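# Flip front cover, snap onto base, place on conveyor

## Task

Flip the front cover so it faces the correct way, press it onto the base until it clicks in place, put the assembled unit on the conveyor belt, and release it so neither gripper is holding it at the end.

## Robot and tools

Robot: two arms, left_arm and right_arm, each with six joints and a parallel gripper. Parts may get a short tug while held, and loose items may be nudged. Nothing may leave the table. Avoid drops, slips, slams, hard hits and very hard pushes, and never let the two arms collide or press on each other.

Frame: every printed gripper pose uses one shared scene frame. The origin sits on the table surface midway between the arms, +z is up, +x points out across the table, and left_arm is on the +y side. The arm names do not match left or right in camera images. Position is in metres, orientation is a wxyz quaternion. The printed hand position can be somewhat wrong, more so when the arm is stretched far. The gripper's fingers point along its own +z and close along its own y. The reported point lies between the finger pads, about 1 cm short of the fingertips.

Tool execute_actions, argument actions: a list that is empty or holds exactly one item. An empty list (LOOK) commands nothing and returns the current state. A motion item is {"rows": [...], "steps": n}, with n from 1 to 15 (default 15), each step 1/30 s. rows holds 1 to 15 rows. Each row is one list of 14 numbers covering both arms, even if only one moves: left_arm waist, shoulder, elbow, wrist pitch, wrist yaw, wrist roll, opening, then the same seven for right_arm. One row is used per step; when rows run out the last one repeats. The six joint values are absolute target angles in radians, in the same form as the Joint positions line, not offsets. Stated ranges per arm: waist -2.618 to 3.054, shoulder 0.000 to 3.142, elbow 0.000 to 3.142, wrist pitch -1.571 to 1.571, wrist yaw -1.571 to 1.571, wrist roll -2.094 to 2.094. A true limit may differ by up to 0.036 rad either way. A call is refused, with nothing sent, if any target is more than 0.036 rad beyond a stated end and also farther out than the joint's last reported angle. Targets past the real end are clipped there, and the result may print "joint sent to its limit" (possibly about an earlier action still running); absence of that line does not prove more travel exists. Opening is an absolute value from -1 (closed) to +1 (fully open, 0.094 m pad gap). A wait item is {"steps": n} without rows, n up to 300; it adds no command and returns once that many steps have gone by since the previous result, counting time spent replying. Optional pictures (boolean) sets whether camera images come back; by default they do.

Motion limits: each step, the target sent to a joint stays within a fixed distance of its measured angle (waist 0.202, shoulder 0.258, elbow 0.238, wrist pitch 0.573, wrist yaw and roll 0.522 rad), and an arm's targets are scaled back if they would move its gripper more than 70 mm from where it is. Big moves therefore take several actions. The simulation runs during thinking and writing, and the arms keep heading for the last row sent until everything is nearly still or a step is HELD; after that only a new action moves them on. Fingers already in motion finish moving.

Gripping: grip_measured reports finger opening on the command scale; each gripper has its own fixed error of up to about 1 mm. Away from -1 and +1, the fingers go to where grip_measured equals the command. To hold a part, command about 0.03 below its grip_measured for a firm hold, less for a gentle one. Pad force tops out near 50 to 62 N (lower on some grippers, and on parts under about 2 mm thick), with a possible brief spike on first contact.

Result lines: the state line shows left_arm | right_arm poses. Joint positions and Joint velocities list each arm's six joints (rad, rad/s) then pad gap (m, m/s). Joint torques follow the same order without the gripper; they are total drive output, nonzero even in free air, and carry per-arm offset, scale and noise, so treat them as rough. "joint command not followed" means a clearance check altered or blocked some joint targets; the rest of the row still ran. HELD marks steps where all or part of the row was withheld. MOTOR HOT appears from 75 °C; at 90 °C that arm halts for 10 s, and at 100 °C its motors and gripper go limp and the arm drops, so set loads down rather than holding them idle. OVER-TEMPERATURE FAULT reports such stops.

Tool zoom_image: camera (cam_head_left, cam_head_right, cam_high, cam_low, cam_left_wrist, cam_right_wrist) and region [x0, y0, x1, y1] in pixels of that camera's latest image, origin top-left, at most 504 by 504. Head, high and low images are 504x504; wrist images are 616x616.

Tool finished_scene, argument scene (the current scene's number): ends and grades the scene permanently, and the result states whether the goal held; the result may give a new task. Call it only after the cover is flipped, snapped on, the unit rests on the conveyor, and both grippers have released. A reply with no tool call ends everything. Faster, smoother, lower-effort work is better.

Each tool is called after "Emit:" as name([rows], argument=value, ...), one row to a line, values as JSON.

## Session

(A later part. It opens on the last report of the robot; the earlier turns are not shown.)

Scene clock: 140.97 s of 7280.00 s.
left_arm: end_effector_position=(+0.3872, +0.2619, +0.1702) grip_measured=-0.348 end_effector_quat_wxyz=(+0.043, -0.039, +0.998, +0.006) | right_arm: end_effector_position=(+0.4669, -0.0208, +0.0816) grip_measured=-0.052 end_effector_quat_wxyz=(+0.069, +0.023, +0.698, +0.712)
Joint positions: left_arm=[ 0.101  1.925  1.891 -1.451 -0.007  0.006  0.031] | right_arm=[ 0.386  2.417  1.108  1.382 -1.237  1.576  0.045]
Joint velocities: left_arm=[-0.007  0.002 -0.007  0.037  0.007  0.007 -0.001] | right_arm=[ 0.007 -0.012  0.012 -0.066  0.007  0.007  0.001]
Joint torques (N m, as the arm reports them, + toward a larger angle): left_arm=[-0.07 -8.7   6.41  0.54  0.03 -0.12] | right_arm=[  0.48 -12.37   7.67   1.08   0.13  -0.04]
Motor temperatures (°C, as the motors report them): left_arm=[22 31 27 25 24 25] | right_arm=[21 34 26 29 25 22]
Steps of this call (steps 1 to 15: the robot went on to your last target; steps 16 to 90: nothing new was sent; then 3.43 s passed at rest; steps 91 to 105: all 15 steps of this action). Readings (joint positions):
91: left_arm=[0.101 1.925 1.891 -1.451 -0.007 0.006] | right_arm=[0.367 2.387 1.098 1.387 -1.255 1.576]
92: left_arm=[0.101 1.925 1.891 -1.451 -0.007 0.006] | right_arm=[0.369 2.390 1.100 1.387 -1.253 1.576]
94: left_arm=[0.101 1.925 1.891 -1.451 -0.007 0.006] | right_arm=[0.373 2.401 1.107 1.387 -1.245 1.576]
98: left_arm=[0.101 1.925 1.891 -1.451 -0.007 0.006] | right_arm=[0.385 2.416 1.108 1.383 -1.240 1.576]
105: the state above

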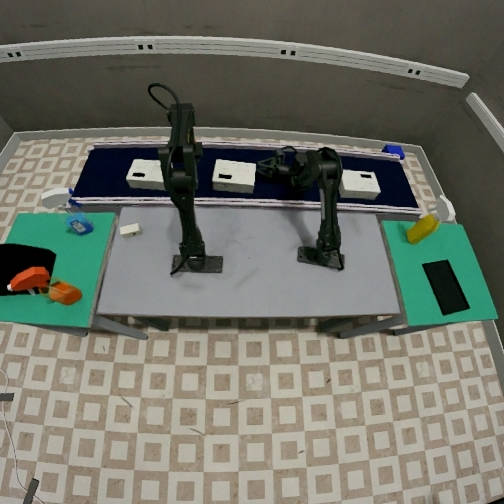

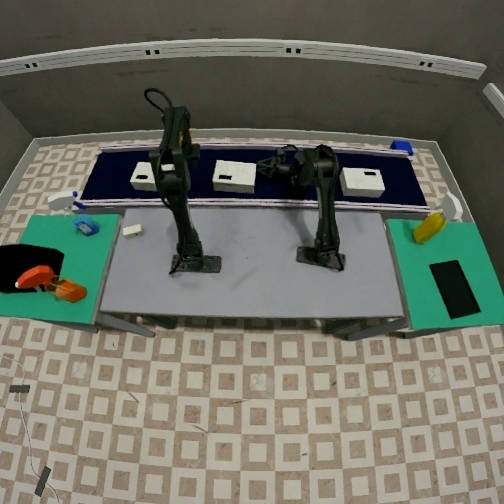

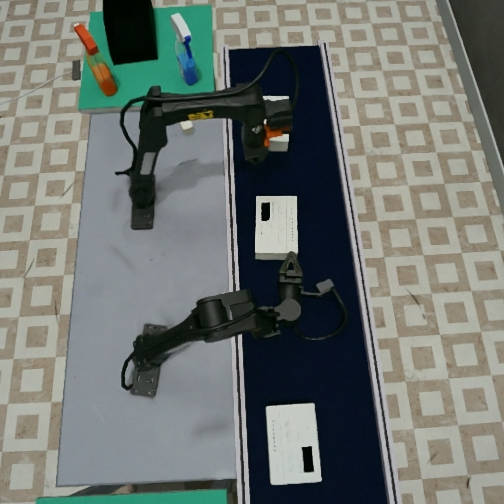

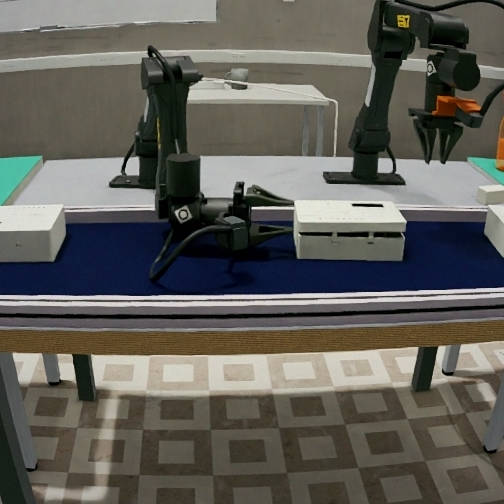

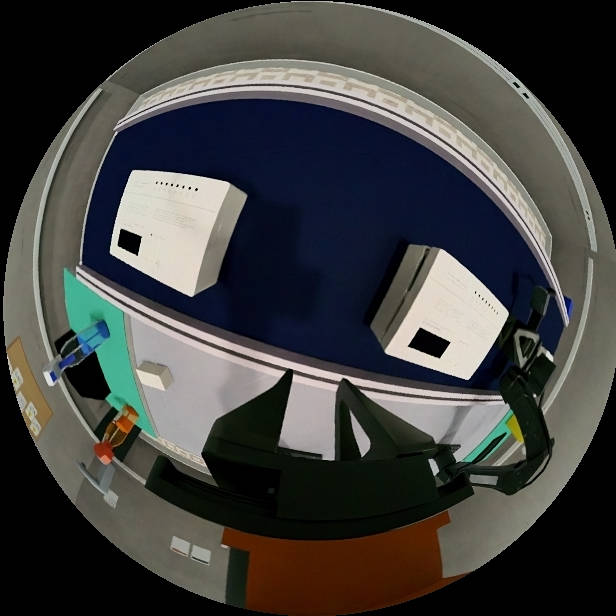

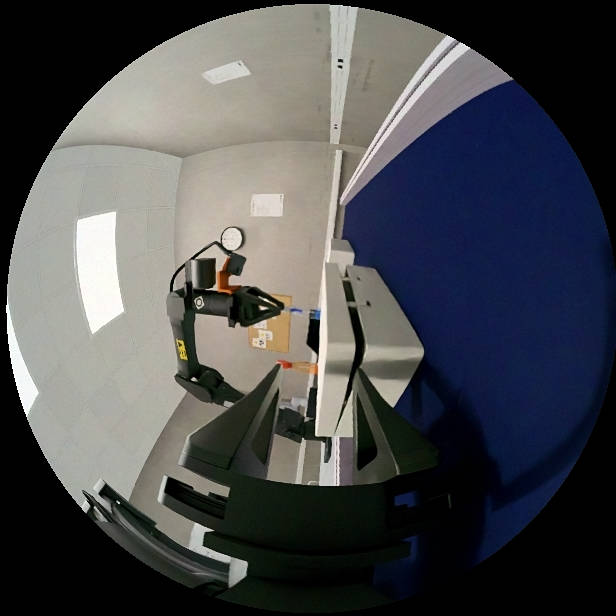

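Close; raise finger 1 mm and advance.

Emit:
execute_actions([
  {"rows":[[0.1,1.92,1.9,-1.47,0,0,-0.35,0.392,2.42,1.13,1.38,-1.22,1.57,-0.09],[0.1,1.92,1.9,-1.47,0,0,-0.35,0.396,2.42,1.13,1.38,-1.214,1.57,-0.09],[0.1,1.92,1.9,-1.47,0,0,-0.35,0.4,2.42,1.13,1.38,-1.208,1.57,-0.09],[0.1,1.92,1.9,-1.47,0,0,-0.35,0.404,2.42,1.13,1.38,-1.202,1.57,-0.09],[0.1,1.92,1.9,-1.47,0,0,-0.35,0.408,2.42,1.13,1.38,-1.196,1.57,-0.09],[0.1,1.92,1.9,-1.47,0,0,-0.35,0.412,2.42,1.13,1.38,-1.19,1.57,-0.09],[0.1,1.92,1.9,-1.47,0,0,-0.35,0.416,2.42,1.13,1.38,-1.184,1.57,-0.09],[0.1,1.92,1.9,-1.47,0,0,-0.35,0.42,2.42,1.13,1.38,-1.18,1.57,-0.09]]},
])

Emit:
zoom_image(camera="cam_low", region=[200, 170, 350, 280])

Emit:
zoom_image(camera="cam_right_wrist", region=[290, 280, 450, 440])

Scene clock: 154.93 s of 7280.00 s.
left_arm: end_effector_position=(+0.3872, +0.2619, +0.1702) grip_measured=-0.348 end_effector_quat_wxyz=(+0.043, -0.039, +0.998, +0.006) | right_arm: end_effector_position=(+0.4664, -0.0094, +0.0821) grip_measured=-0.088 end_effector_quat_wxyz=(+0.073, +0.028, +0.697, +0.713)
Joint positions: left_arm=[ 0.101  1.925  1.891 -1.451 -0.007  0.006  0.031] | right_arm=[ 0.415  2.417  1.108  1.382 -1.195  1.576  0.043]
Joint velocities: left_arm=[-0.017  0.002 -0.002 -0.037 -0.022  0.051 -0.001] | right_arm=[-0.017 -0.007  0.007  0.022 -0.051 -0.007 -0.001]
Joint torques (N m, as the arm reports them, + toward a larger angle): left_arm=[-0.07 -8.69  6.4   0.54  0.03 -0.13] | right_arm=[  0.39 -12.35   7.65   1.09   0.11  -0.04]
Motor temperatures (°C, as the motors report them): left_arm=[22 31 28 25 24 25] | right_arm=[21 36 26 29 25 22]
Steps of this call (steps 1 to 15: the robot went on to your last target; steps 16 to 90: nothing new was sent; then 10.47 s passed at rest; steps 91 to 105: all 15 steps of this action). Readings (joint positions):
91: left_arm=[0.101 1.925 1.891 -1.451 -0.007 0.006] | right_arm=[0.386 2.417 1.108 1.382 -1.235 1.576]
92: left_arm=[0.101 1.925 1.891 -1.451 -0.007 0.006] | right_arm=[0.386 2.417 1.108 1.382 -1.233 1.576]
94: left_arm=[0.101 1.925 1.891 -1.451 -0.007 0.006] | right_arm=[0.388 2.417 1.108 1.382 -1.227 1.576]
98: left_arm=[0.101 1.925 1.891 -1.451 -0.007 0.006] | right_arm=[0.401 2.417 1.108 1.382 -1.209 1.576]
105: the state above

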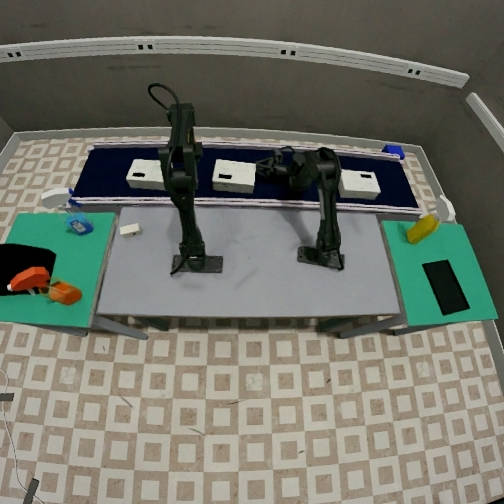

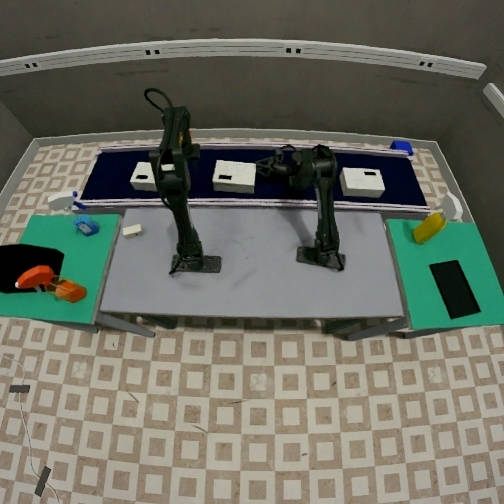

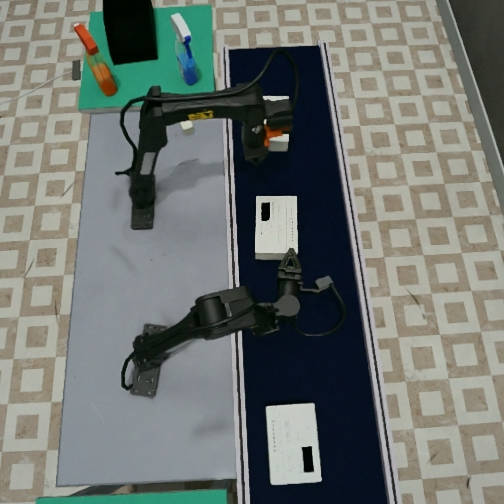

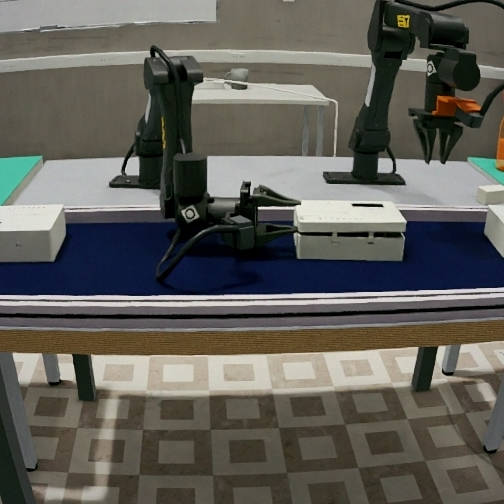

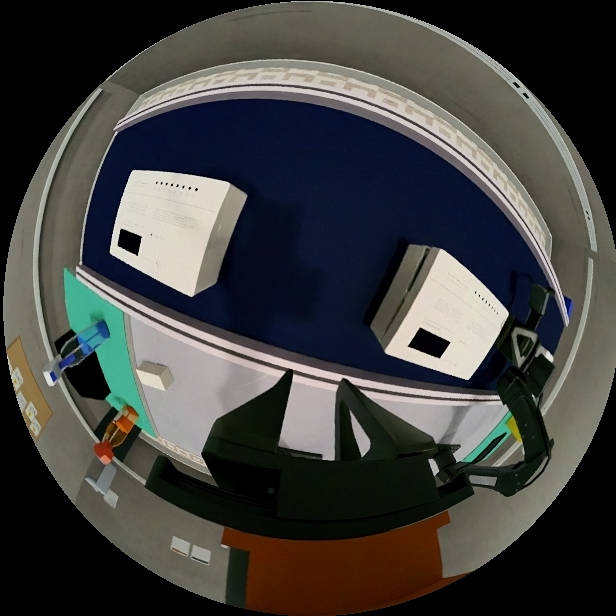

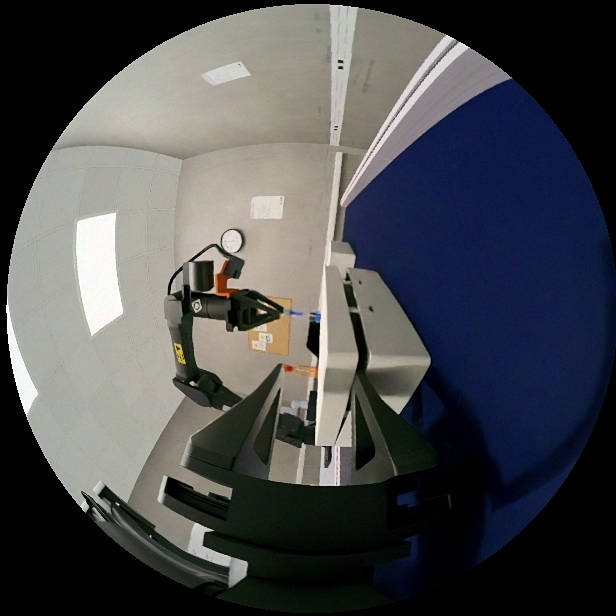

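Region (200, 170, 350, 280) of cam_low's 504x504 image, scaled by 3.360, with more detail than that image has; it fills the top 370 rows of this view, and the rest is white.

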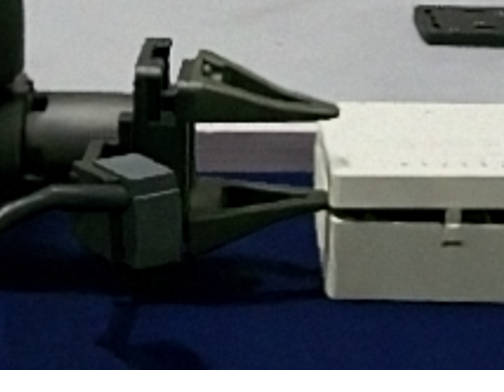

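Region (290, 280, 450, 440) of cam_right_wrist's 616x616 image, scaled by 3.150, with more detail than that image has.

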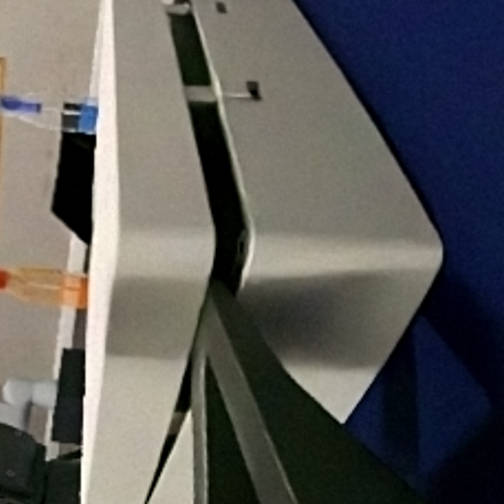

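Emit:
execute_actions([
  {"rows":[[0.1,1.92,1.9,-1.47,0,0,-0.35,0.424,2.42,1.13,1.38,-1.174,1.57,-0.11],[0.1,1.92,1.9,-1.47,0,0,-0.35,0.428,2.42,1.13,1.38,-1.168,1.57,-0.14],[0.1,1.92,1.9,-1.47,0,0,-0.35,0.432,2.42,1.13,1.38,-1.162,1.57,-0.17],[0.1,1.92,1.9,-1.47,0,0,-0.35,0.436,2.42,1.13,1.38,-1.156,1.57,-0.2],[0.1,1.92,1.9,-1.47,0,0,-0.35,0.44,2.42,1.13,1.38,-1.15,1.57,-0.23],[0.1,1.92,1.9,-1.47,0,0,-0.35,0.444,2.42,1.13,1.38,-1.144,1.57,-0.26],[0.1,1.92,1.9,-1.47,0,0,-0.35,0.448,2.42,1.13,1.38,-1.138,1.57,-0.29],[0.1,1.92,1.9,-1.47,0,0,-0.35,0.452,2.42,1.13,1.38,-1.132,1.57,-0.32],[0.1,1.92,1.9,-1.47,0,0,-0.35,0.456,2.42,1.13,1.38,-1.126,1.57,-0.35],[0.1,1.92,1.9,-1.47,0,0,-0.35,0.46,2.42,1.13,1.38,-1.12,1.57,-0.38]]},
])

Emit:
zoom_image(camera="cam_low", region=[230, 170, 420, 280])

Scene clock: 167.27 s of 7280.00 s.
left_arm: end_effector_position=(+0.3872, +0.2619, +0.1702) grip_measured=-0.348 end_effector_quat_wxyz=(+0.043, -0.039, +0.998, +0.006) | right_arm: end_effector_position=(+0.4660, +0.0050, +0.0824) grip_measured=-0.378 end_effector_quat_wxyz=(+0.079, +0.036, +0.696, +0.713)
Joint positions: left_arm=[ 0.101  1.925  1.891 -1.451 -0.007  0.006  0.031] | right_arm=[ 0.453  2.417  1.108  1.379 -1.137  1.576  0.029]
Joint velocities: left_arm=[-0.012 -0.007 -0.007  0.037 -0.007 -0.066 -0.   ] | right_arm=[-0.007 -0.002 -0.002 -0.007  0.051 -0.022  0.   ]
Joint torques (N m, as the arm reports them, + toward a larger angle): left_arm=[-0.07 -8.7   6.39  0.54  0.03 -0.12] | right_arm=[  0.53 -12.37   7.67   1.16   0.12  -0.06]
Motor temperatures (°C, as the motors report them): left_arm=[22 32 28 25 24 25] | right_arm=[21 37 27 29 25 22]
Steps of this call (steps 1 to 15: the robot went on to your last target; steps 16 to 90: nothing new was sent; then 8.83 s passed at rest; steps 91 to 105: all 15 steps of this action). Readings (joint positions):
91: left_arm=[0.101 1.925 1.891 -1.451 -0.007 0.006] | right_arm=[0.415 2.417 1.108 1.382 -1.190 1.576]
92: left_arm=[0.101 1.925 1.891 -1.451 -0.007 0.006] | right_arm=[0.415 2.417 1.108 1.382 -1.188 1.576]
94: left_arm=[0.101 1.925 1.891 -1.451 -0.007 0.006] | right_arm=[0.418 2.417 1.108 1.381 -1.182 1.576]
98: left_arm=[0.101 1.925 1.891 -1.451 -0.007 0.006] | right_arm=[0.432 2.417 1.108 1.380 -1.162 1.576]
105: the state above

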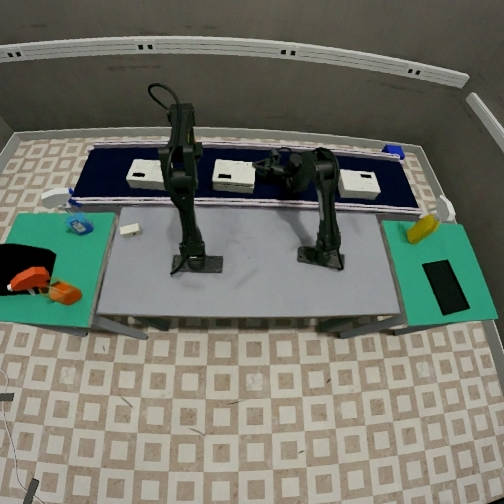

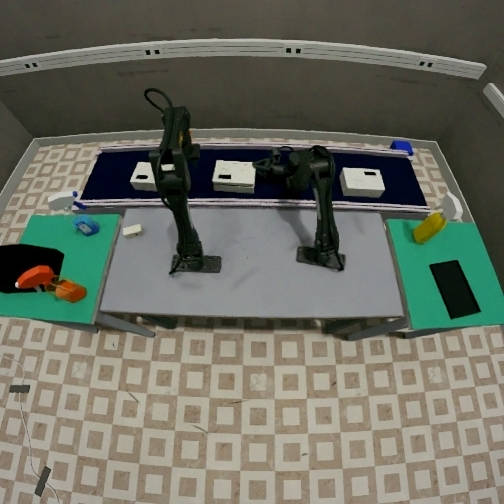

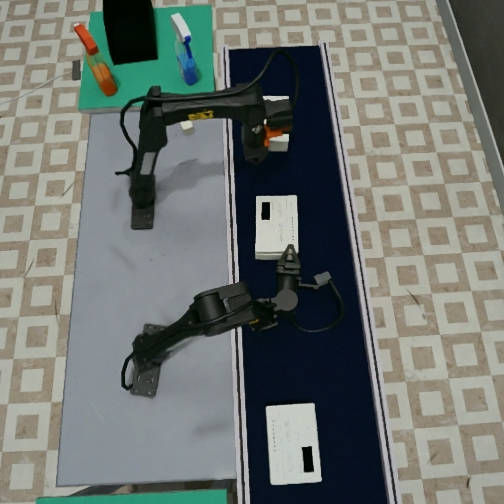

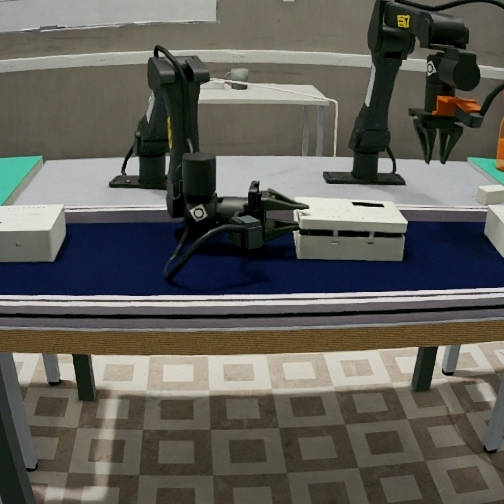

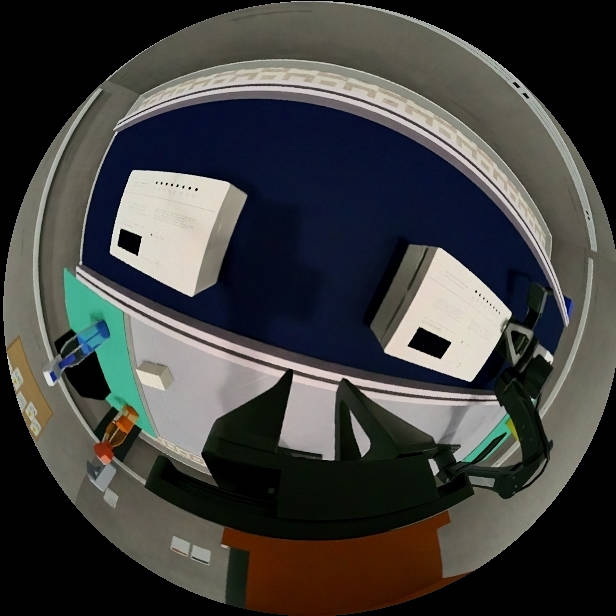

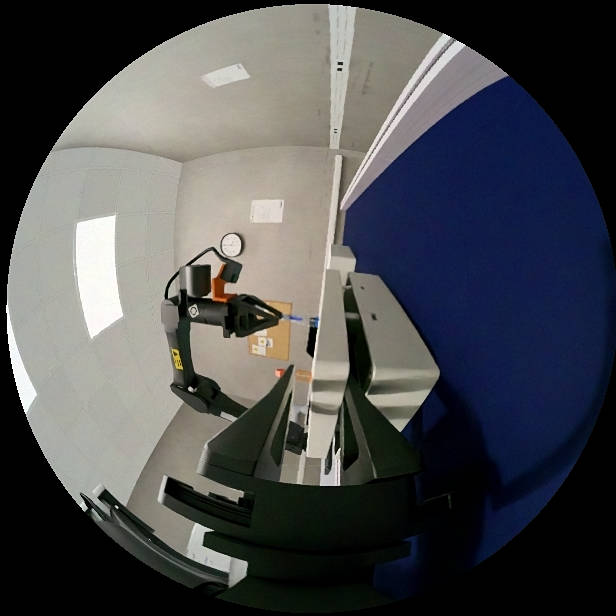

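Region (230, 170, 420, 280) of cam_low's 504x504 image, scaled by 2.653, with more detail than that image has; it fills the top 292 rows of this view, and the rest is white.

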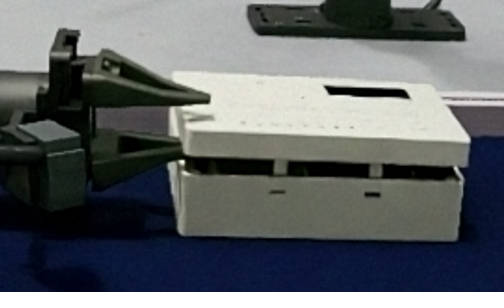

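Emit:
execute_actions([
  {"rows":[[0.1,1.92,1.9,-1.47,0,0,-0.35,0.46,2.42,1.13,1.365,-1.12,1.6,-0.41],[0.1,1.92,1.9,-1.47,0,0,-0.35,0.46,2.42,1.13,1.355,-1.12,1.6,-0.44],[0.1,1.92,1.9,-1.47,0,0,-0.35,0.46,2.42,1.13,1.345,-1.12,1.6,-0.47],[0.1,1.92,1.9,-1.47,0,0,-0.35,0.46,2.42,1.13,1.335,-1.12,1.6,-0.5],[0.1,1.92,1.9,-1.47,0,0,-0.35,0.46,2.42,1.13,1.33,-1.12,1.6,-0.53],[0.1,1.92,1.9,-1.47,0,0,-0.35,0.46,2.42,1.13,1.33,-1.12,1.6,-0.56],[0.1,1.92,1.9,-1.47,0,0,-0.35,0.46,2.42,1.13,1.33,-1.12,1.6,-0.58],[0.1,1.92,1.9,-1.47,0,0,-0.35,0.46,2.42,1.13,1.33,-1.12,1.6,-0.6],[0.1,1.92,1.9,-1.47,0,0,-0.35,0.46,2.42,1.13,1.33,-1.12,1.6,-0.62],[0.1,1.92,1.9,-1.47,0,0,-0.35,0.46,2.42,1.13,1.33,-1.12,1.6,-0.64],[0.1,1.92,1.9,-1.47,0,0,-0.35,0.46,2.42,1.13,1.33,-1.12,1.6,-0.66],[0.1,1.92,1.9,-1.47,0,0,-0.35,0.46,2.42,1.13,1.33,-1.12,1.6,-0.68]]},
], pictures=false)

Scene clock: 177.00 s of 7280.00 s.
left_arm: end_effector_position=(+0.3872, +0.2619, +0.1702) grip_measured=-0.348 end_effector_quat_wxyz=(+0.043, -0.039, +0.998, +0.006) | right_arm: end_effector_position=(+0.4679, +0.0048, +0.0770) grip_measured=-0.636 end_effector_quat_wxyz=(+0.061, +0.060, +0.700, +0.709)
Joint positions: left_arm=[ 0.101  1.925  1.891 -1.451 -0.007  0.006  0.031] | right_arm=[ 0.453  2.417  1.108  1.342 -1.128  1.6    0.017]
Joint velocities: left_arm=[-0.017  0.007 -0.012 -0.022 -0.022  0.051  0.001] | right_arm=[ 0.002 -0.022 -0.002 -0.081  0.007 -0.066 -0.   ]
Joint torques (N m, as the arm reports them, + toward a larger angle): left_arm=[-0.06 -8.69  6.39  0.54  0.03 -0.13] | right_arm=[  0.53 -12.39   7.72   1.07   0.08   0.02]
Motor temperatures (°C, as the motors report them): left_arm=[22 32 28 25 24 25] | right_arm=[21 37 27 30 25 22]
Steps of this call (steps 1 to 15: the robot went on to your last target; steps 16 to 90: nothing new was sent; then 6.23 s passed at rest; steps 91 to 105: all 15 steps of this action). Readings (joint positions):
91: left_arm=[0.101 1.925 1.891 -1.451 -0.007 0.006] | right_arm=[0.453 2.417 1.108 1.378 -1.133 1.580]
92: left_arm=[0.101 1.925 1.891 -1.451 -0.007 0.006] | right_arm=[0.453 2.417 1.108 1.374 -1.133 1.585]
94: left_arm=[0.101 1.925 1.891 -1.451 -0.007 0.006] | right_arm=[0.453 2.417 1.108 1.363 -1.132 1.592]
98: left_arm=[0.101 1.925 1.891 -1.451 -0.007 0.006] | right_arm=[0.453 2.417 1.108 1.343 -1.131 1.599]
105: the state above

Lift ~5 cm.

Emit:
execute_actions([
  {"rows":[[0.1,1.92,1.9,-1.47,0,0,-0.35,0.46,2.4,1.12,1.33,-1.12,1.6,-0.68],[0.1,1.92,1.9,-1.47,0,0,-0.35,0.46,2.388,1.11,1.32,-1.12,1.6,-0.68],[0.1,1.92,1.9,-1.47,0,0,-0.35,0.46,2.376,1.105,1.31,-1.12,1.6,-0.68],[0.1,1.92,1.9,-1.47,0,0,-0.35,0.46,2.364,1.1,1.3,-1.12,1.6,-0.68],[0.1,1.92,1.9,-1.47,0,0,-0.35,0.46,2.352,1.098,1.29,-1.12,1.6,-0.68],[0.1,1.92,1.9,-1.47,0,0,-0.35,0.46,2.34,1.096,1.28,-1.12,1.6,-0.68],[0.1,1.92,1.9,-1.47,0,0,-0.35,0.46,2.328,1.094,1.27,-1.12,1.6,-0.68],[0.1,1.92,1.9,-1.47,0,0,-0.35,0.46,2.316,1.092,1.26,-1.12,1.6,-0.68],[0.1,1.92,1.9,-1.47,0,0,-0.35,0.46,2.304,1.09,1.25,-1.12,1.6,-0.68],[0.1,1.92,1.9,-1.47,0,0,-0.35,0.46,2.292,1.09,1.24,-1.12,1.6,-0.68],[0.1,1.92,1.9,-1.47,0,0,-0.35,0.46,2.28,1.09,1.23,-1.12,1.6,-0.68],[0.1,1.92,1.9,-1.47,0,0,-0.35,0.46,2.268,1.09,1.22,-1.12,1.6,-0.68],[0.1,1.92,1.9,-1.47,0,0,-0.35,0.46,2.256,1.09,1.21,-1.12,1.6,-0.68],[0.1,1.92,1.9,-1.47,0,0,-0.35,0.46,2.244,1.09,1.2,-1.12,1.6,-0.68],[0.1,1.92,1.9,-1.47,0,0,-0.35,0.46,2.235,1.09,1.19,-1.12,1.6,-0.68]]},
])

Scene clock: 184.20 s of 7280.00 s.
left_arm: end_effector_position=(+0.3872, +0.2619, +0.1702) grip_measured=-0.348 end_effector_quat_wxyz=(+0.043, -0.039, +0.998, +0.006) | right_arm: end_effector_position=(+0.4693, +0.0051, +0.1208) grip_measured=-0.636 end_effector_quat_wxyz=(+0.064, +0.058, +0.699, +0.710)
Joint positions: left_arm=[ 0.101  1.925  1.891 -1.451 -0.007  0.006  0.031] | right_arm=[ 0.453  2.281  1.098  1.223 -1.127  1.6    0.017]
Joint velocities: left_arm=[ 0.002 -0.017  0.002  0.007  0.007 -0.007  0.001] | right_arm=[-0.002 -0.344 -0.012 -0.286  0.037 -0.095 -0.001]
Joint torques (N m, as the arm reports them, + toward a larger angle): left_arm=[-0.07 -8.7   6.37  0.54  0.03 -0.13] | right_arm=[  0.52 -14.59   5.41   1.2    0.06   0.02]
Motor temperatures (°C, as the motors report them): left_arm=[22 32 28 25 24 25] | right_arm=[21 38 27 30 25 22]
Steps of this call (steps 1 to 15: the robot went on to your last target; steps 16 to 90: nothing new was sent; then 3.70 s passed at rest; steps 91 to 105: all 15 steps of this action). Readings (joint positions):
91: left_arm=[0.101 1.925 1.891 -1.451 -0.007 0.006] | right_arm=[0.453 2.417 1.108 1.342 -1.128 1.600]
92: left_arm=[0.101 1.925 1.891 -1.451 -0.007 0.006] | right_arm=[0.453 2.416 1.108 1.341 -1.128 1.600]
94: left_arm=[0.101 1.925 1.891 -1.451 -0.007 0.006] | right_arm=[0.453 2.409 1.108 1.330 -1.128 1.600]
98: left_arm=[0.101 1.925 1.891 -1.451 -0.007 0.006] | right_arm=[0.453 2.370 1.104 1.286 -1.127 1.600]
105: the state above

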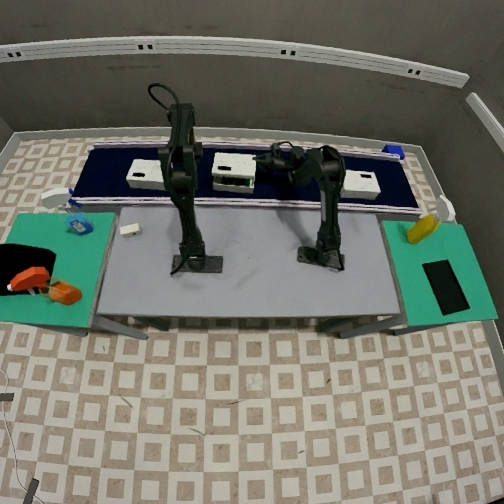

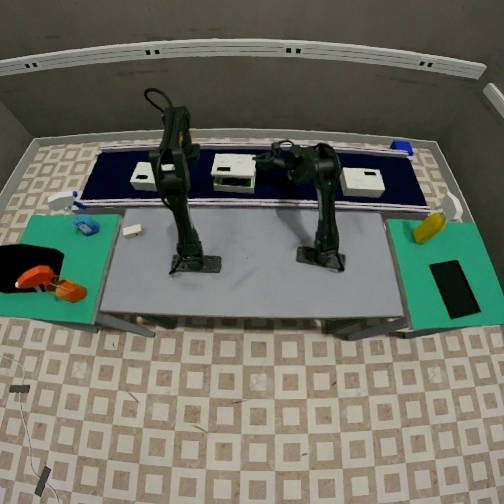

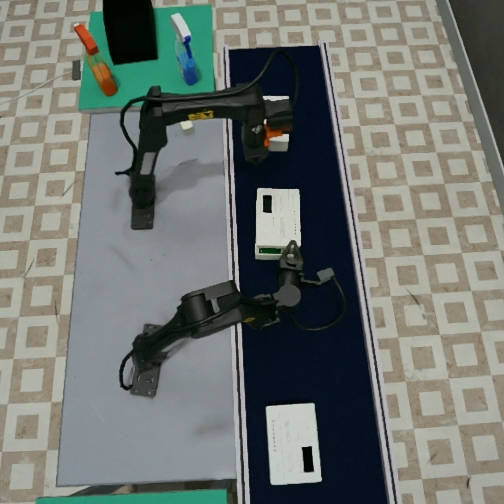

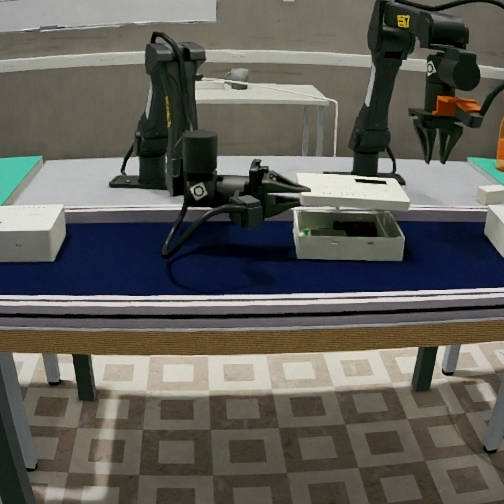

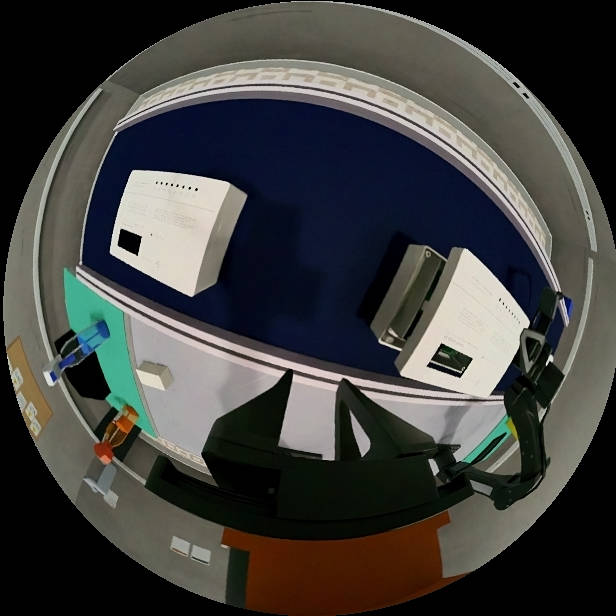

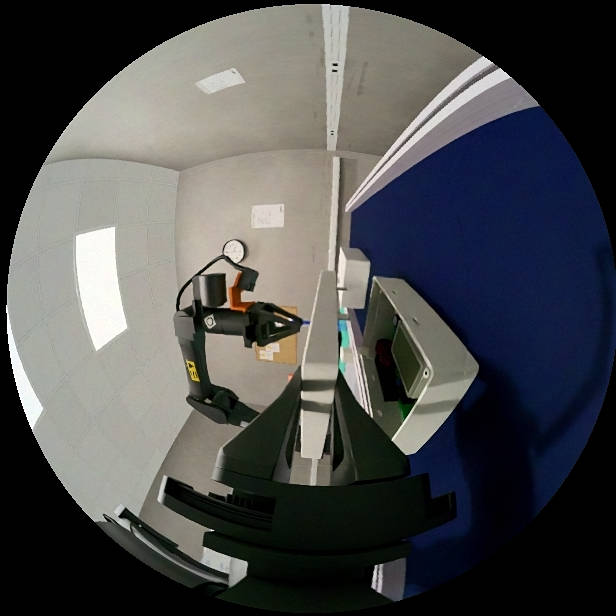

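Emit:
execute_actions([
  {"rows":[[0.1,1.92,1.9,-1.47,0,0.1,-0.5,0.45,2.22,1.09,1.175,-1.12,1.6,-0.68],[0.1,1.92,1.9,-1.47,0,0.2,-0.5,0.435,2.205,1.09,1.16,-1.12,1.6,-0.68],[0.1,1.92,1.9,-1.47,0,0.3,-0.5,0.415,2.19,1.09,1.145,-1.12,1.6,-0.68],[0.1,1.92,1.9,-1.47,0,0.4,-0.5,0.39,2.175,1.09,1.13,-1.12,1.6,-0.68],[0.1,1.92,1.9,-1.47,0,0.5,-0.5,0.365,2.16,1.09,1.115,-1.12,1.6,-0.68],[0.1,1.92,1.9,-1.47,0,0.6,-0.5,0.34,2.145,1.09,1.1,-1.12,1.6,-0.68],[0.1,1.92,1.9,-1.47,0,0.7,-0.5,0.315,2.13,1.09,1.085,-1.12,1.6,-0.68],[0.1,1.92,1.9,-1.47,0,0.8,-0.5,0.29,2.115,1.09,1.07,-1.12,1.6,-0.68],[0.1,1.92,1.9,-1.47,0,0.9,-0.5,0.265,2.1,1.09,1.055,-1.12,1.6,-0.68],[0.1,1.92,1.9,-1.47,0,1.0,-0.5,0.24,2.085,1.09,1.04,-1.12,1.6,-0.68],[0.1,1.92,1.9,-1.47,0,1.1,-0.5,0.215,2.07,1.09,1.025,-1.12,1.6,-0.68],[0.1,1.92,1.9,-1.47,0,1.2,-0.5,0.19,2.055,1.09,1.01,-1.12,1.6,-0.68],[0.1,1.92,1.9,-1.47,0,1.3,-0.5,0.165,2.04,1.09,0.995,-1.12,1.6,-0.68],[0.1,1.92,1.9,-1.47,0,1.34,-0.5,0.14,2.025,1.09,0.98,-1.12,1.6,-0.68],[0.1,1.92,1.9,-1.47,0,1.34,-0.5,0.115,2.01,1.09,0.965,-1.12,1.6,-0.68]]},
], pictures=false)

Emit:
execute_actions([
  {"rows":[[0.08,1.93,1.9,-1.45,0,1.34,-0.5,0.09,2,1.09,0.955,-1.12,1.6,-0.68],[0.05,1.94,1.9,-1.44,0,1.34,-0.5,0.065,2,1.09,0.955,-1.12,1.6,-0.68],[0.02,1.95,1.9,-1.43,0,1.34,-0.5,0.04,2,1.09,0.955,-1.12,1.6,-0.68],[-0.01,1.96,1.9,-1.43,0,1.34,-0.5,0.015,2,1.09,0.955,-1.12,1.6,-0.68],[-0.045,1.97,1.9,-1.42,0,1.34,-0.5,-0.01,2,1.09,0.955,-1.12,1.6,-0.68],[-0.08,1.98,1.89,-1.41,0,1.34,-0.5,-0.035,2,1.09,0.955,-1.12,1.6,-0.68],[-0.115,1.99,1.88,-1.4,0,1.34,-0.5,-0.06,2,1.09,0.955,-1.12,1.6,-0.68],[-0.15,2,1.87,-1.39,0,1.34,-0.5,-0.085,2,1.09,0.955,-1.12,1.6,-0.68],[-0.185,2.01,1.86,-1.37,0,1.34,-0.5,-0.11,2,1.09,0.955,-1.12,1.6,-0.68],[-0.22,2.02,1.85,-1.36,0,1.34,-0.5,-0.135,2,1.09,0.955,-1.12,1.6,-0.68],[-0.255,2.03,1.84,-1.34,0,1.34,-0.5,-0.16,2,1.09,0.955,-1.12,1.6,-0.68],[-0.29,2.04,1.83,-1.33,0,1.34,-0.5,-0.185,2,1.09,0.955,-1.12,1.6,-0.68],[-0.315,2.05,1.82,-1.32,0,1.34,-0.5,-0.21,2,1.09,0.955,-1.12,1.6,-0.68],[-0.335,2.05,1.81,-1.31,0,1.34,-0.5,-0.23,2,1.09,0.955,-1.12,1.6,-0.68],[-0.35,2.05,1.805,-1.305,0,1.34,-0.5,-0.25,2,1.09,0.955,-1.12,1.6,-0.68]]},
], pictures=false)

Emit:
execute_actions([
  {"steps":20},
])

Scene clock: 206.67 s of 7280.00 s.
left_arm: end_effector_position=(+0.3872, +0.2619, +0.1702) grip_measured=-0.498 end_effector_quat_wxyz=(+0.034, +0.465, +0.884, +0.026) | right_arm: end_effector_position=(+0.5269, -0.1322, +0.1900) grip_measured=-0.636 end_effector_quat_wxyz=(+0.172, +0.159, +0.681, +0.693)
Joint positions: left_arm=[ 0.101  1.925  1.891 -1.451 -0.007  1.054  0.024] | right_arm=[ 0.156  2.062  1.09   1.019 -1.124  1.601  0.017]
Joint velocities: left_arm=[-0.002 -0.002 -0.007  0.007 -0.037  1.853 -0.   ] | right_arm=[-0.691 -0.422 -0.007 -0.403  0.007 -0.007  0.002]
Joint torques (N m, as the arm reports them, + toward a larger angle): left_arm=[-0.08 -8.69  6.38  0.54  0.03  0.04] | right_arm=[  0.05 -13.8    7.27   1.25   0.04   0.01]
Motor temperatures (°C, as the motors report them): left_arm=[22 32 28 25 24 25] | right_arm=[21 42 26 31 25 22]
Steps of this call (steps 1 to 30: the robot went on to your last target; steps 31 to 90: nothing new was sent; then 18.97 s passed at rest; steps 91 to 105: all 15 steps of this action). Readings (joint positions):
91: left_arm=[0.101 1.925 1.891 -1.451 -0.007 0.020] | right_arm=[0.453 2.254 1.098 1.181 -1.127 1.600]
92: left_arm=[0.101 1.925 1.891 -1.451 -0.007 0.050] | right_arm=[0.452 2.252 1.098 1.175 -1.127 1.600]
94: left_arm=[0.101 1.925 1.891 -1.451 -0.007 0.150] | right_arm=[0.442 2.237 1.094 1.152 -1.128 1.600]
98: left_arm=[0.101 1.925 1.891 -1.451 -0.007 0.445] | right_arm=[0.361 2.178 1.090 1.102 -1.129 1.601]
105: the state above

Scene clock: 207.17 s of 7280.00 s.
left_arm: end_effector_position=(+0.3808, +0.0985, +0.1087) grip_measured=-0.498 end_effector_quat_wxyz=(-0.002, +0.739, +0.673, +0.003) | right_arm: end_effector_position=(+0.5457, -0.3140, +0.1992) grip_measured=-0.636 end_effector_quat_wxyz=(+0.286, +0.290, +0.641, +0.650)
Joint positions: left_arm=[-0.324  2.049  1.825 -1.348 -0.008  1.324  0.024] | right_arm=[-0.21   2.019  1.09   0.95  -1.124  1.601  0.017]
Joint velocities: left_arm=[-0.759  0.247 -0.335  0.256 -0.007  0.066 -0.001] | right_arm=[-0.652  0.002  0.007 -0.037 -0.007 -0.022 -0.   ]
Joint torques (N m, as the arm reports them, + toward a larger angle): left_arm=[  1.51 -10.13   5.58   0.56   0.02  -0.01] | right_arm=[  0.05 -13.     7.46   1.23   0.02   0.01]
Motor temperatures (°C, as the motors report them): left_arm=[22 32 28 25 24 25] | right_arm=[21 42 26 31 25 22]
Steps of this call (steps 1 to 15: all 15 steps of this action). Readings (joint positions):
1: left_arm=[0.100 1.925 1.891 -1.451 -0.007 1.110] | right_arm=[0.132 2.048 1.090 1.006 -1.124 1.601]
2: left_arm=[0.096 1.926 1.891 -1.451 -0.008 1.155] | right_arm=[0.108 2.036 1.090 0.996 -1.124 1.601]
4: left_arm=[0.068 1.932 1.891 -1.450 -0.010 1.219] | right_arm=[0.062 2.022 1.090 0.987 -1.124 1.601]
8: left_arm=[-0.064 1.971 1.889 -1.431 -0.012 1.287] | right_arm=[-0.034 2.019 1.090 0.966 -1.124 1.601]
15: the state above

Scene clock: 207.83 s of 7280.00 s.
left_arm: end_effector_position=(+0.3774, +0.0851, +0.0987) grip_measured=-0.498 end_effector_quat_wxyz=(-0.004, +0.753, +0.658, -0.001) | right_arm: end_effector_position=(+0.5445, -0.3390, +0.1989) grip_measured=-0.636 end_effector_quat_wxyz=(+0.303, +0.309, +0.633, +0.642)
Joint positions: left_arm=[-0.356  2.062  1.806 -1.322 -0.001  1.333  0.024] | right_arm=[-0.257  2.019  1.09   0.947 -1.116  1.601  0.017]
Joint velocities: left_arm=[-0.022  0.002 -0.022  0.007  0.022 -0.051 -0.001] | right_arm=[-0.027  0.002 -0.012 -0.022  0.051  0.051 -0.   ]
Joint torques (N m, as the arm reports them, + toward a larger angle): left_arm=[  0.47 -10.29   5.68   0.71  -0.02  -0.02] | right_arm=[  0.56 -12.93   7.45   1.24  -0.04   0.01]
Motor temperatures (°C, as the motors report them): left_arm=[22 33 28 25 24 25] | right_arm=[21 42 26 31 25 22]
Steps of this call (steps 1 to 20: the robot went on to your last target). Readings (joint positions):
1: left_arm=[-0.347 2.055 1.816 -1.341 -0.006 1.326] | right_arm=[-0.231 2.019 1.090 0.949 -1.122 1.601]
2: left_arm=[-0.363 2.060 1.810 -1.337 -0.004 1.328] | right_arm=[-0.247 2.019 1.090 0.949 -1.120 1.601]
4: left_arm=[-0.373 2.062 1.806 -1.333 -0.001 1.330] | right_arm=[-0.262 2.019 1.090 0.948 -1.116 1.601]
8: left_arm=[-0.361 2.062 1.806 -1.326 -0.001 1.332] | right_arm=[-0.259 2.019 1.090 0.948 -1.116 1.601]
20: the state above

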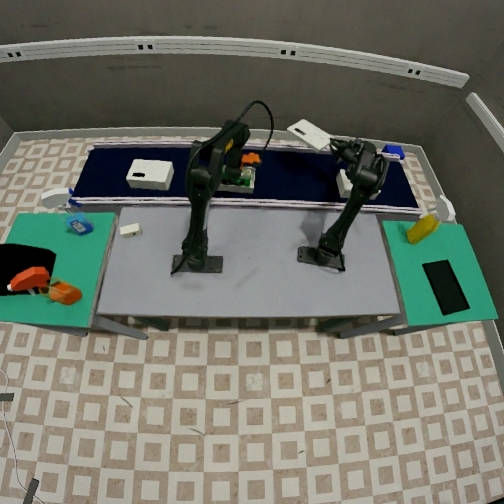

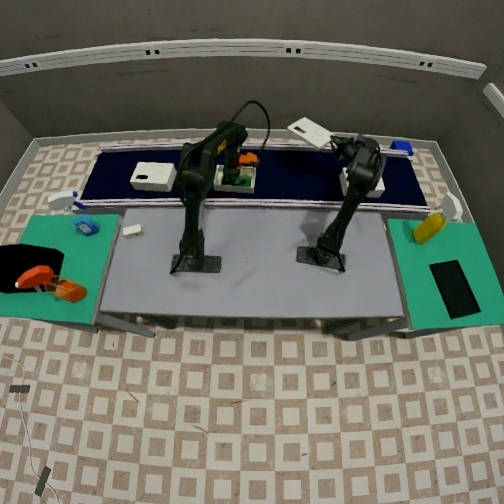

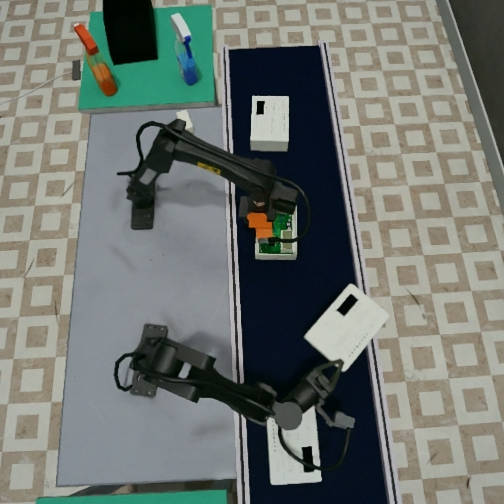

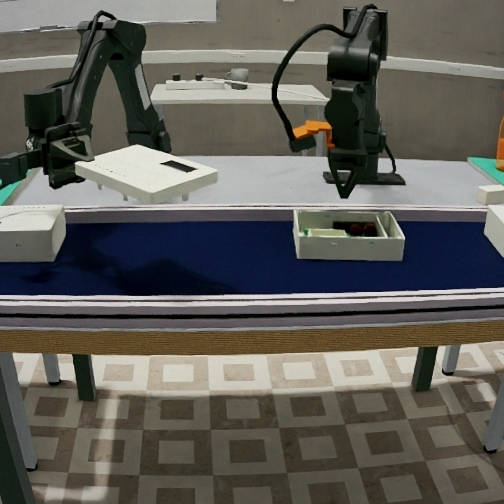

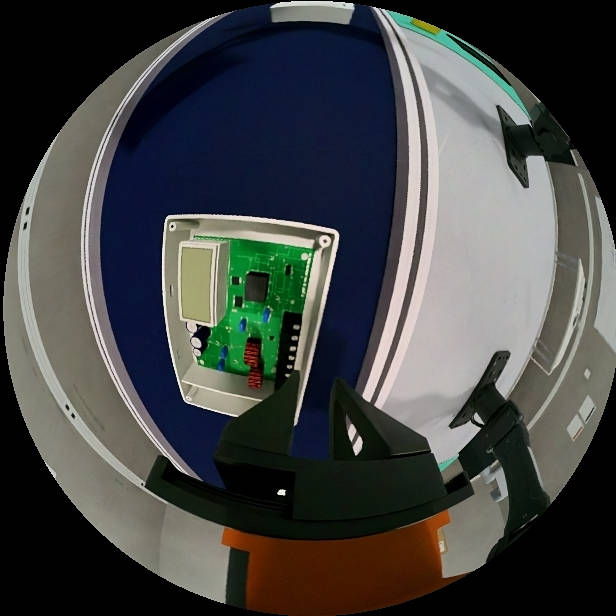

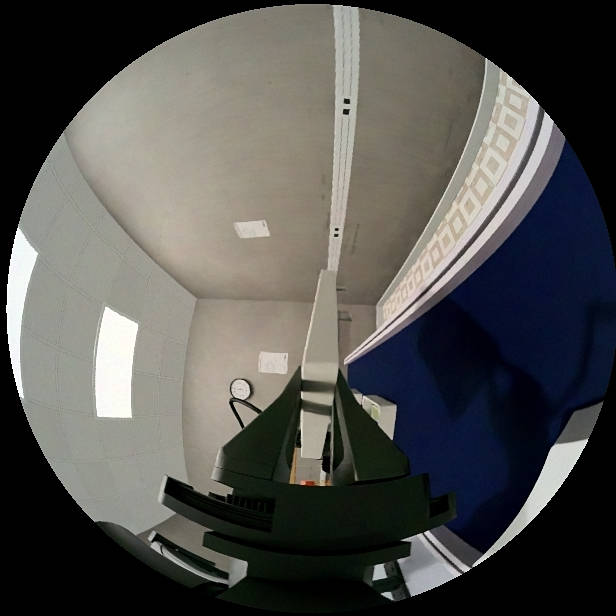

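Emit:
execute_actions([
  {"rows":[[-0.35,2.06,1.79,-1.285,0,1.34,-0.5,-0.25,2,1.09,0.955,-1.12,1.6,-0.68],[-0.35,2.065,1.78,-1.27,0,1.34,-0.5,-0.25,2,1.09,0.955,-1.12,1.6,-0.68],[-0.35,2.07,1.77,-1.255,0,1.34,-0.5,-0.25,2,1.09,0.955,-1.12,1.6,-0.68],[-0.35,2.075,1.76,-1.24,0,1.34,-0.5,-0.25,2,1.09,0.955,-1.12,1.6,-0.68],[-0.35,2.078,1.75,-1.225,0,1.34,-0.5,-0.25,2,1.09,0.955,-1.12,1.6,-0.68],[-0.35,2.078,1.74,-1.21,0,1.34,-0.5,-0.25,2,1.09,0.955,-1.12,1.6,-0.68],[-0.35,2.078,1.73,-1.205,0,1.34,-0.5,-0.25,2,1.09,0.955,-1.12,1.6,-0.68]]},
])

Scene clock: 219.13 s of 7280.00 s.
left_arm: end_effector_position=(+0.3810, +0.0836, +0.0744) grip_measured=-0.498 end_effector_quat_wxyz=(-0.001, +0.753, +0.658, -0.000) | right_arm: end_effector_position=(+0.5445, -0.3390, +0.1989) grip_measured=-0.636 end_effector_quat_wxyz=(+0.303, +0.309, +0.633, +0.642)
Joint positions: left_arm=[-0.356  2.08   1.735 -1.229 -0.001  1.333  0.024] | right_arm=[-0.257  2.019  1.09   0.947 -1.116  1.601  0.017]
Joint velocities: left_arm=[-0.012 -0.012 -0.002 -0.022 -0.081 -0.022 -0.   ] | right_arm=[-0.012 -0.017 -0.022 -0.051 -0.022  0.037 -0.   ]
Joint torques (N m, as the arm reports them, + toward a larger angle): left_arm=[ 0.49 -9.55  5.13  0.67 -0.02  0.03] | right_arm=[  0.6  -12.95   7.45   1.24  -0.04   0.01]
Motor temperatures (°C, as the motors report them): left_arm=[22 34 28 25 24 25] | right_arm=[21 42 26 31 25 22]
Steps of this call (steps 1 to 15: the robot went on to your last target; steps 16 to 90: nothing new was sent; then 7.80 s passed at rest; steps 91 to 105: all 15 steps of this action). Readings (joint positions):
91: left_arm=[-0.356 2.062 1.805 -1.319 -0.001 1.333] | right_arm=[-0.257 2.019 1.090 0.947 -1.116 1.601]
92: left_arm=[-0.356 2.062 1.802 -1.314 -0.001 1.333] | right_arm=[-0.257 2.019 1.090 0.947 -1.116 1.601]
94: left_arm=[-0.356 2.062 1.788 -1.295 -0.001 1.333] | right_arm=[-0.257 2.019 1.090 0.947 -1.116 1.601]
98: left_arm=[-0.356 2.069 1.749 -1.254 -0.001 1.333] | right_arm=[-0.257 2.019 1.090 0.947 -1.116 1.601]
105: the state above

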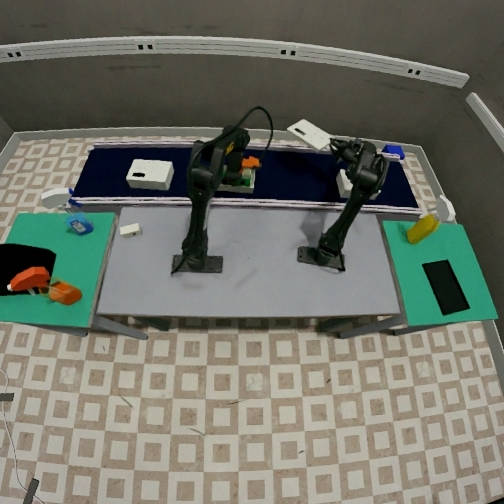

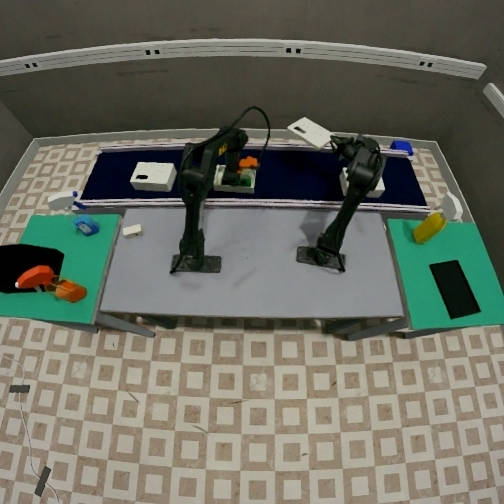

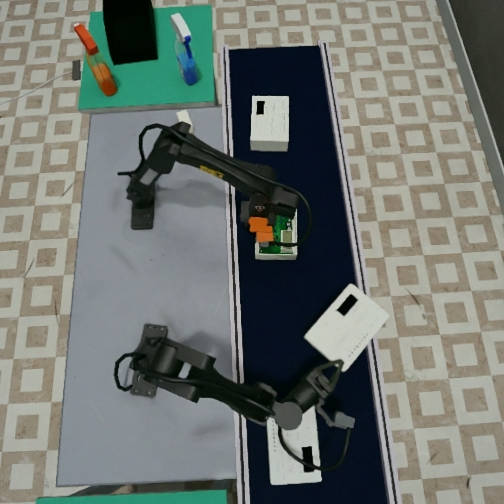

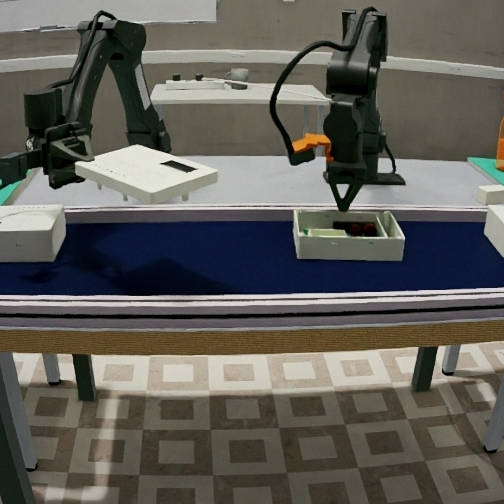

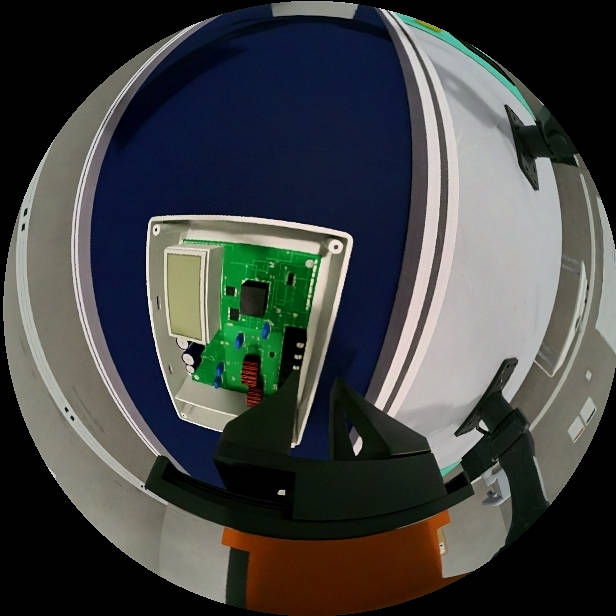

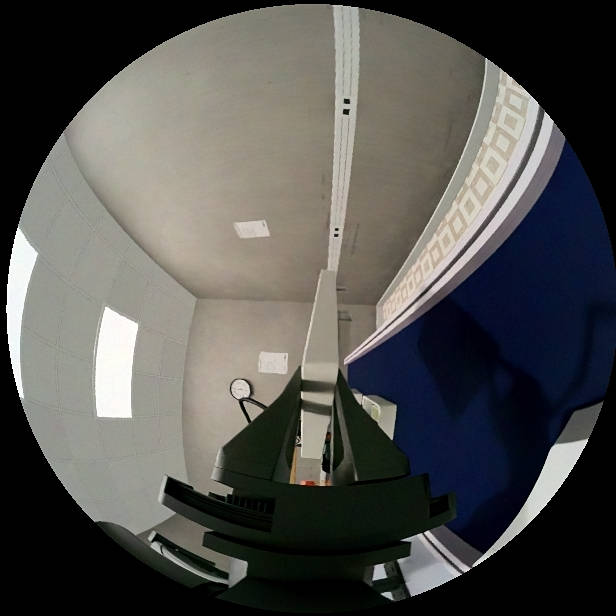

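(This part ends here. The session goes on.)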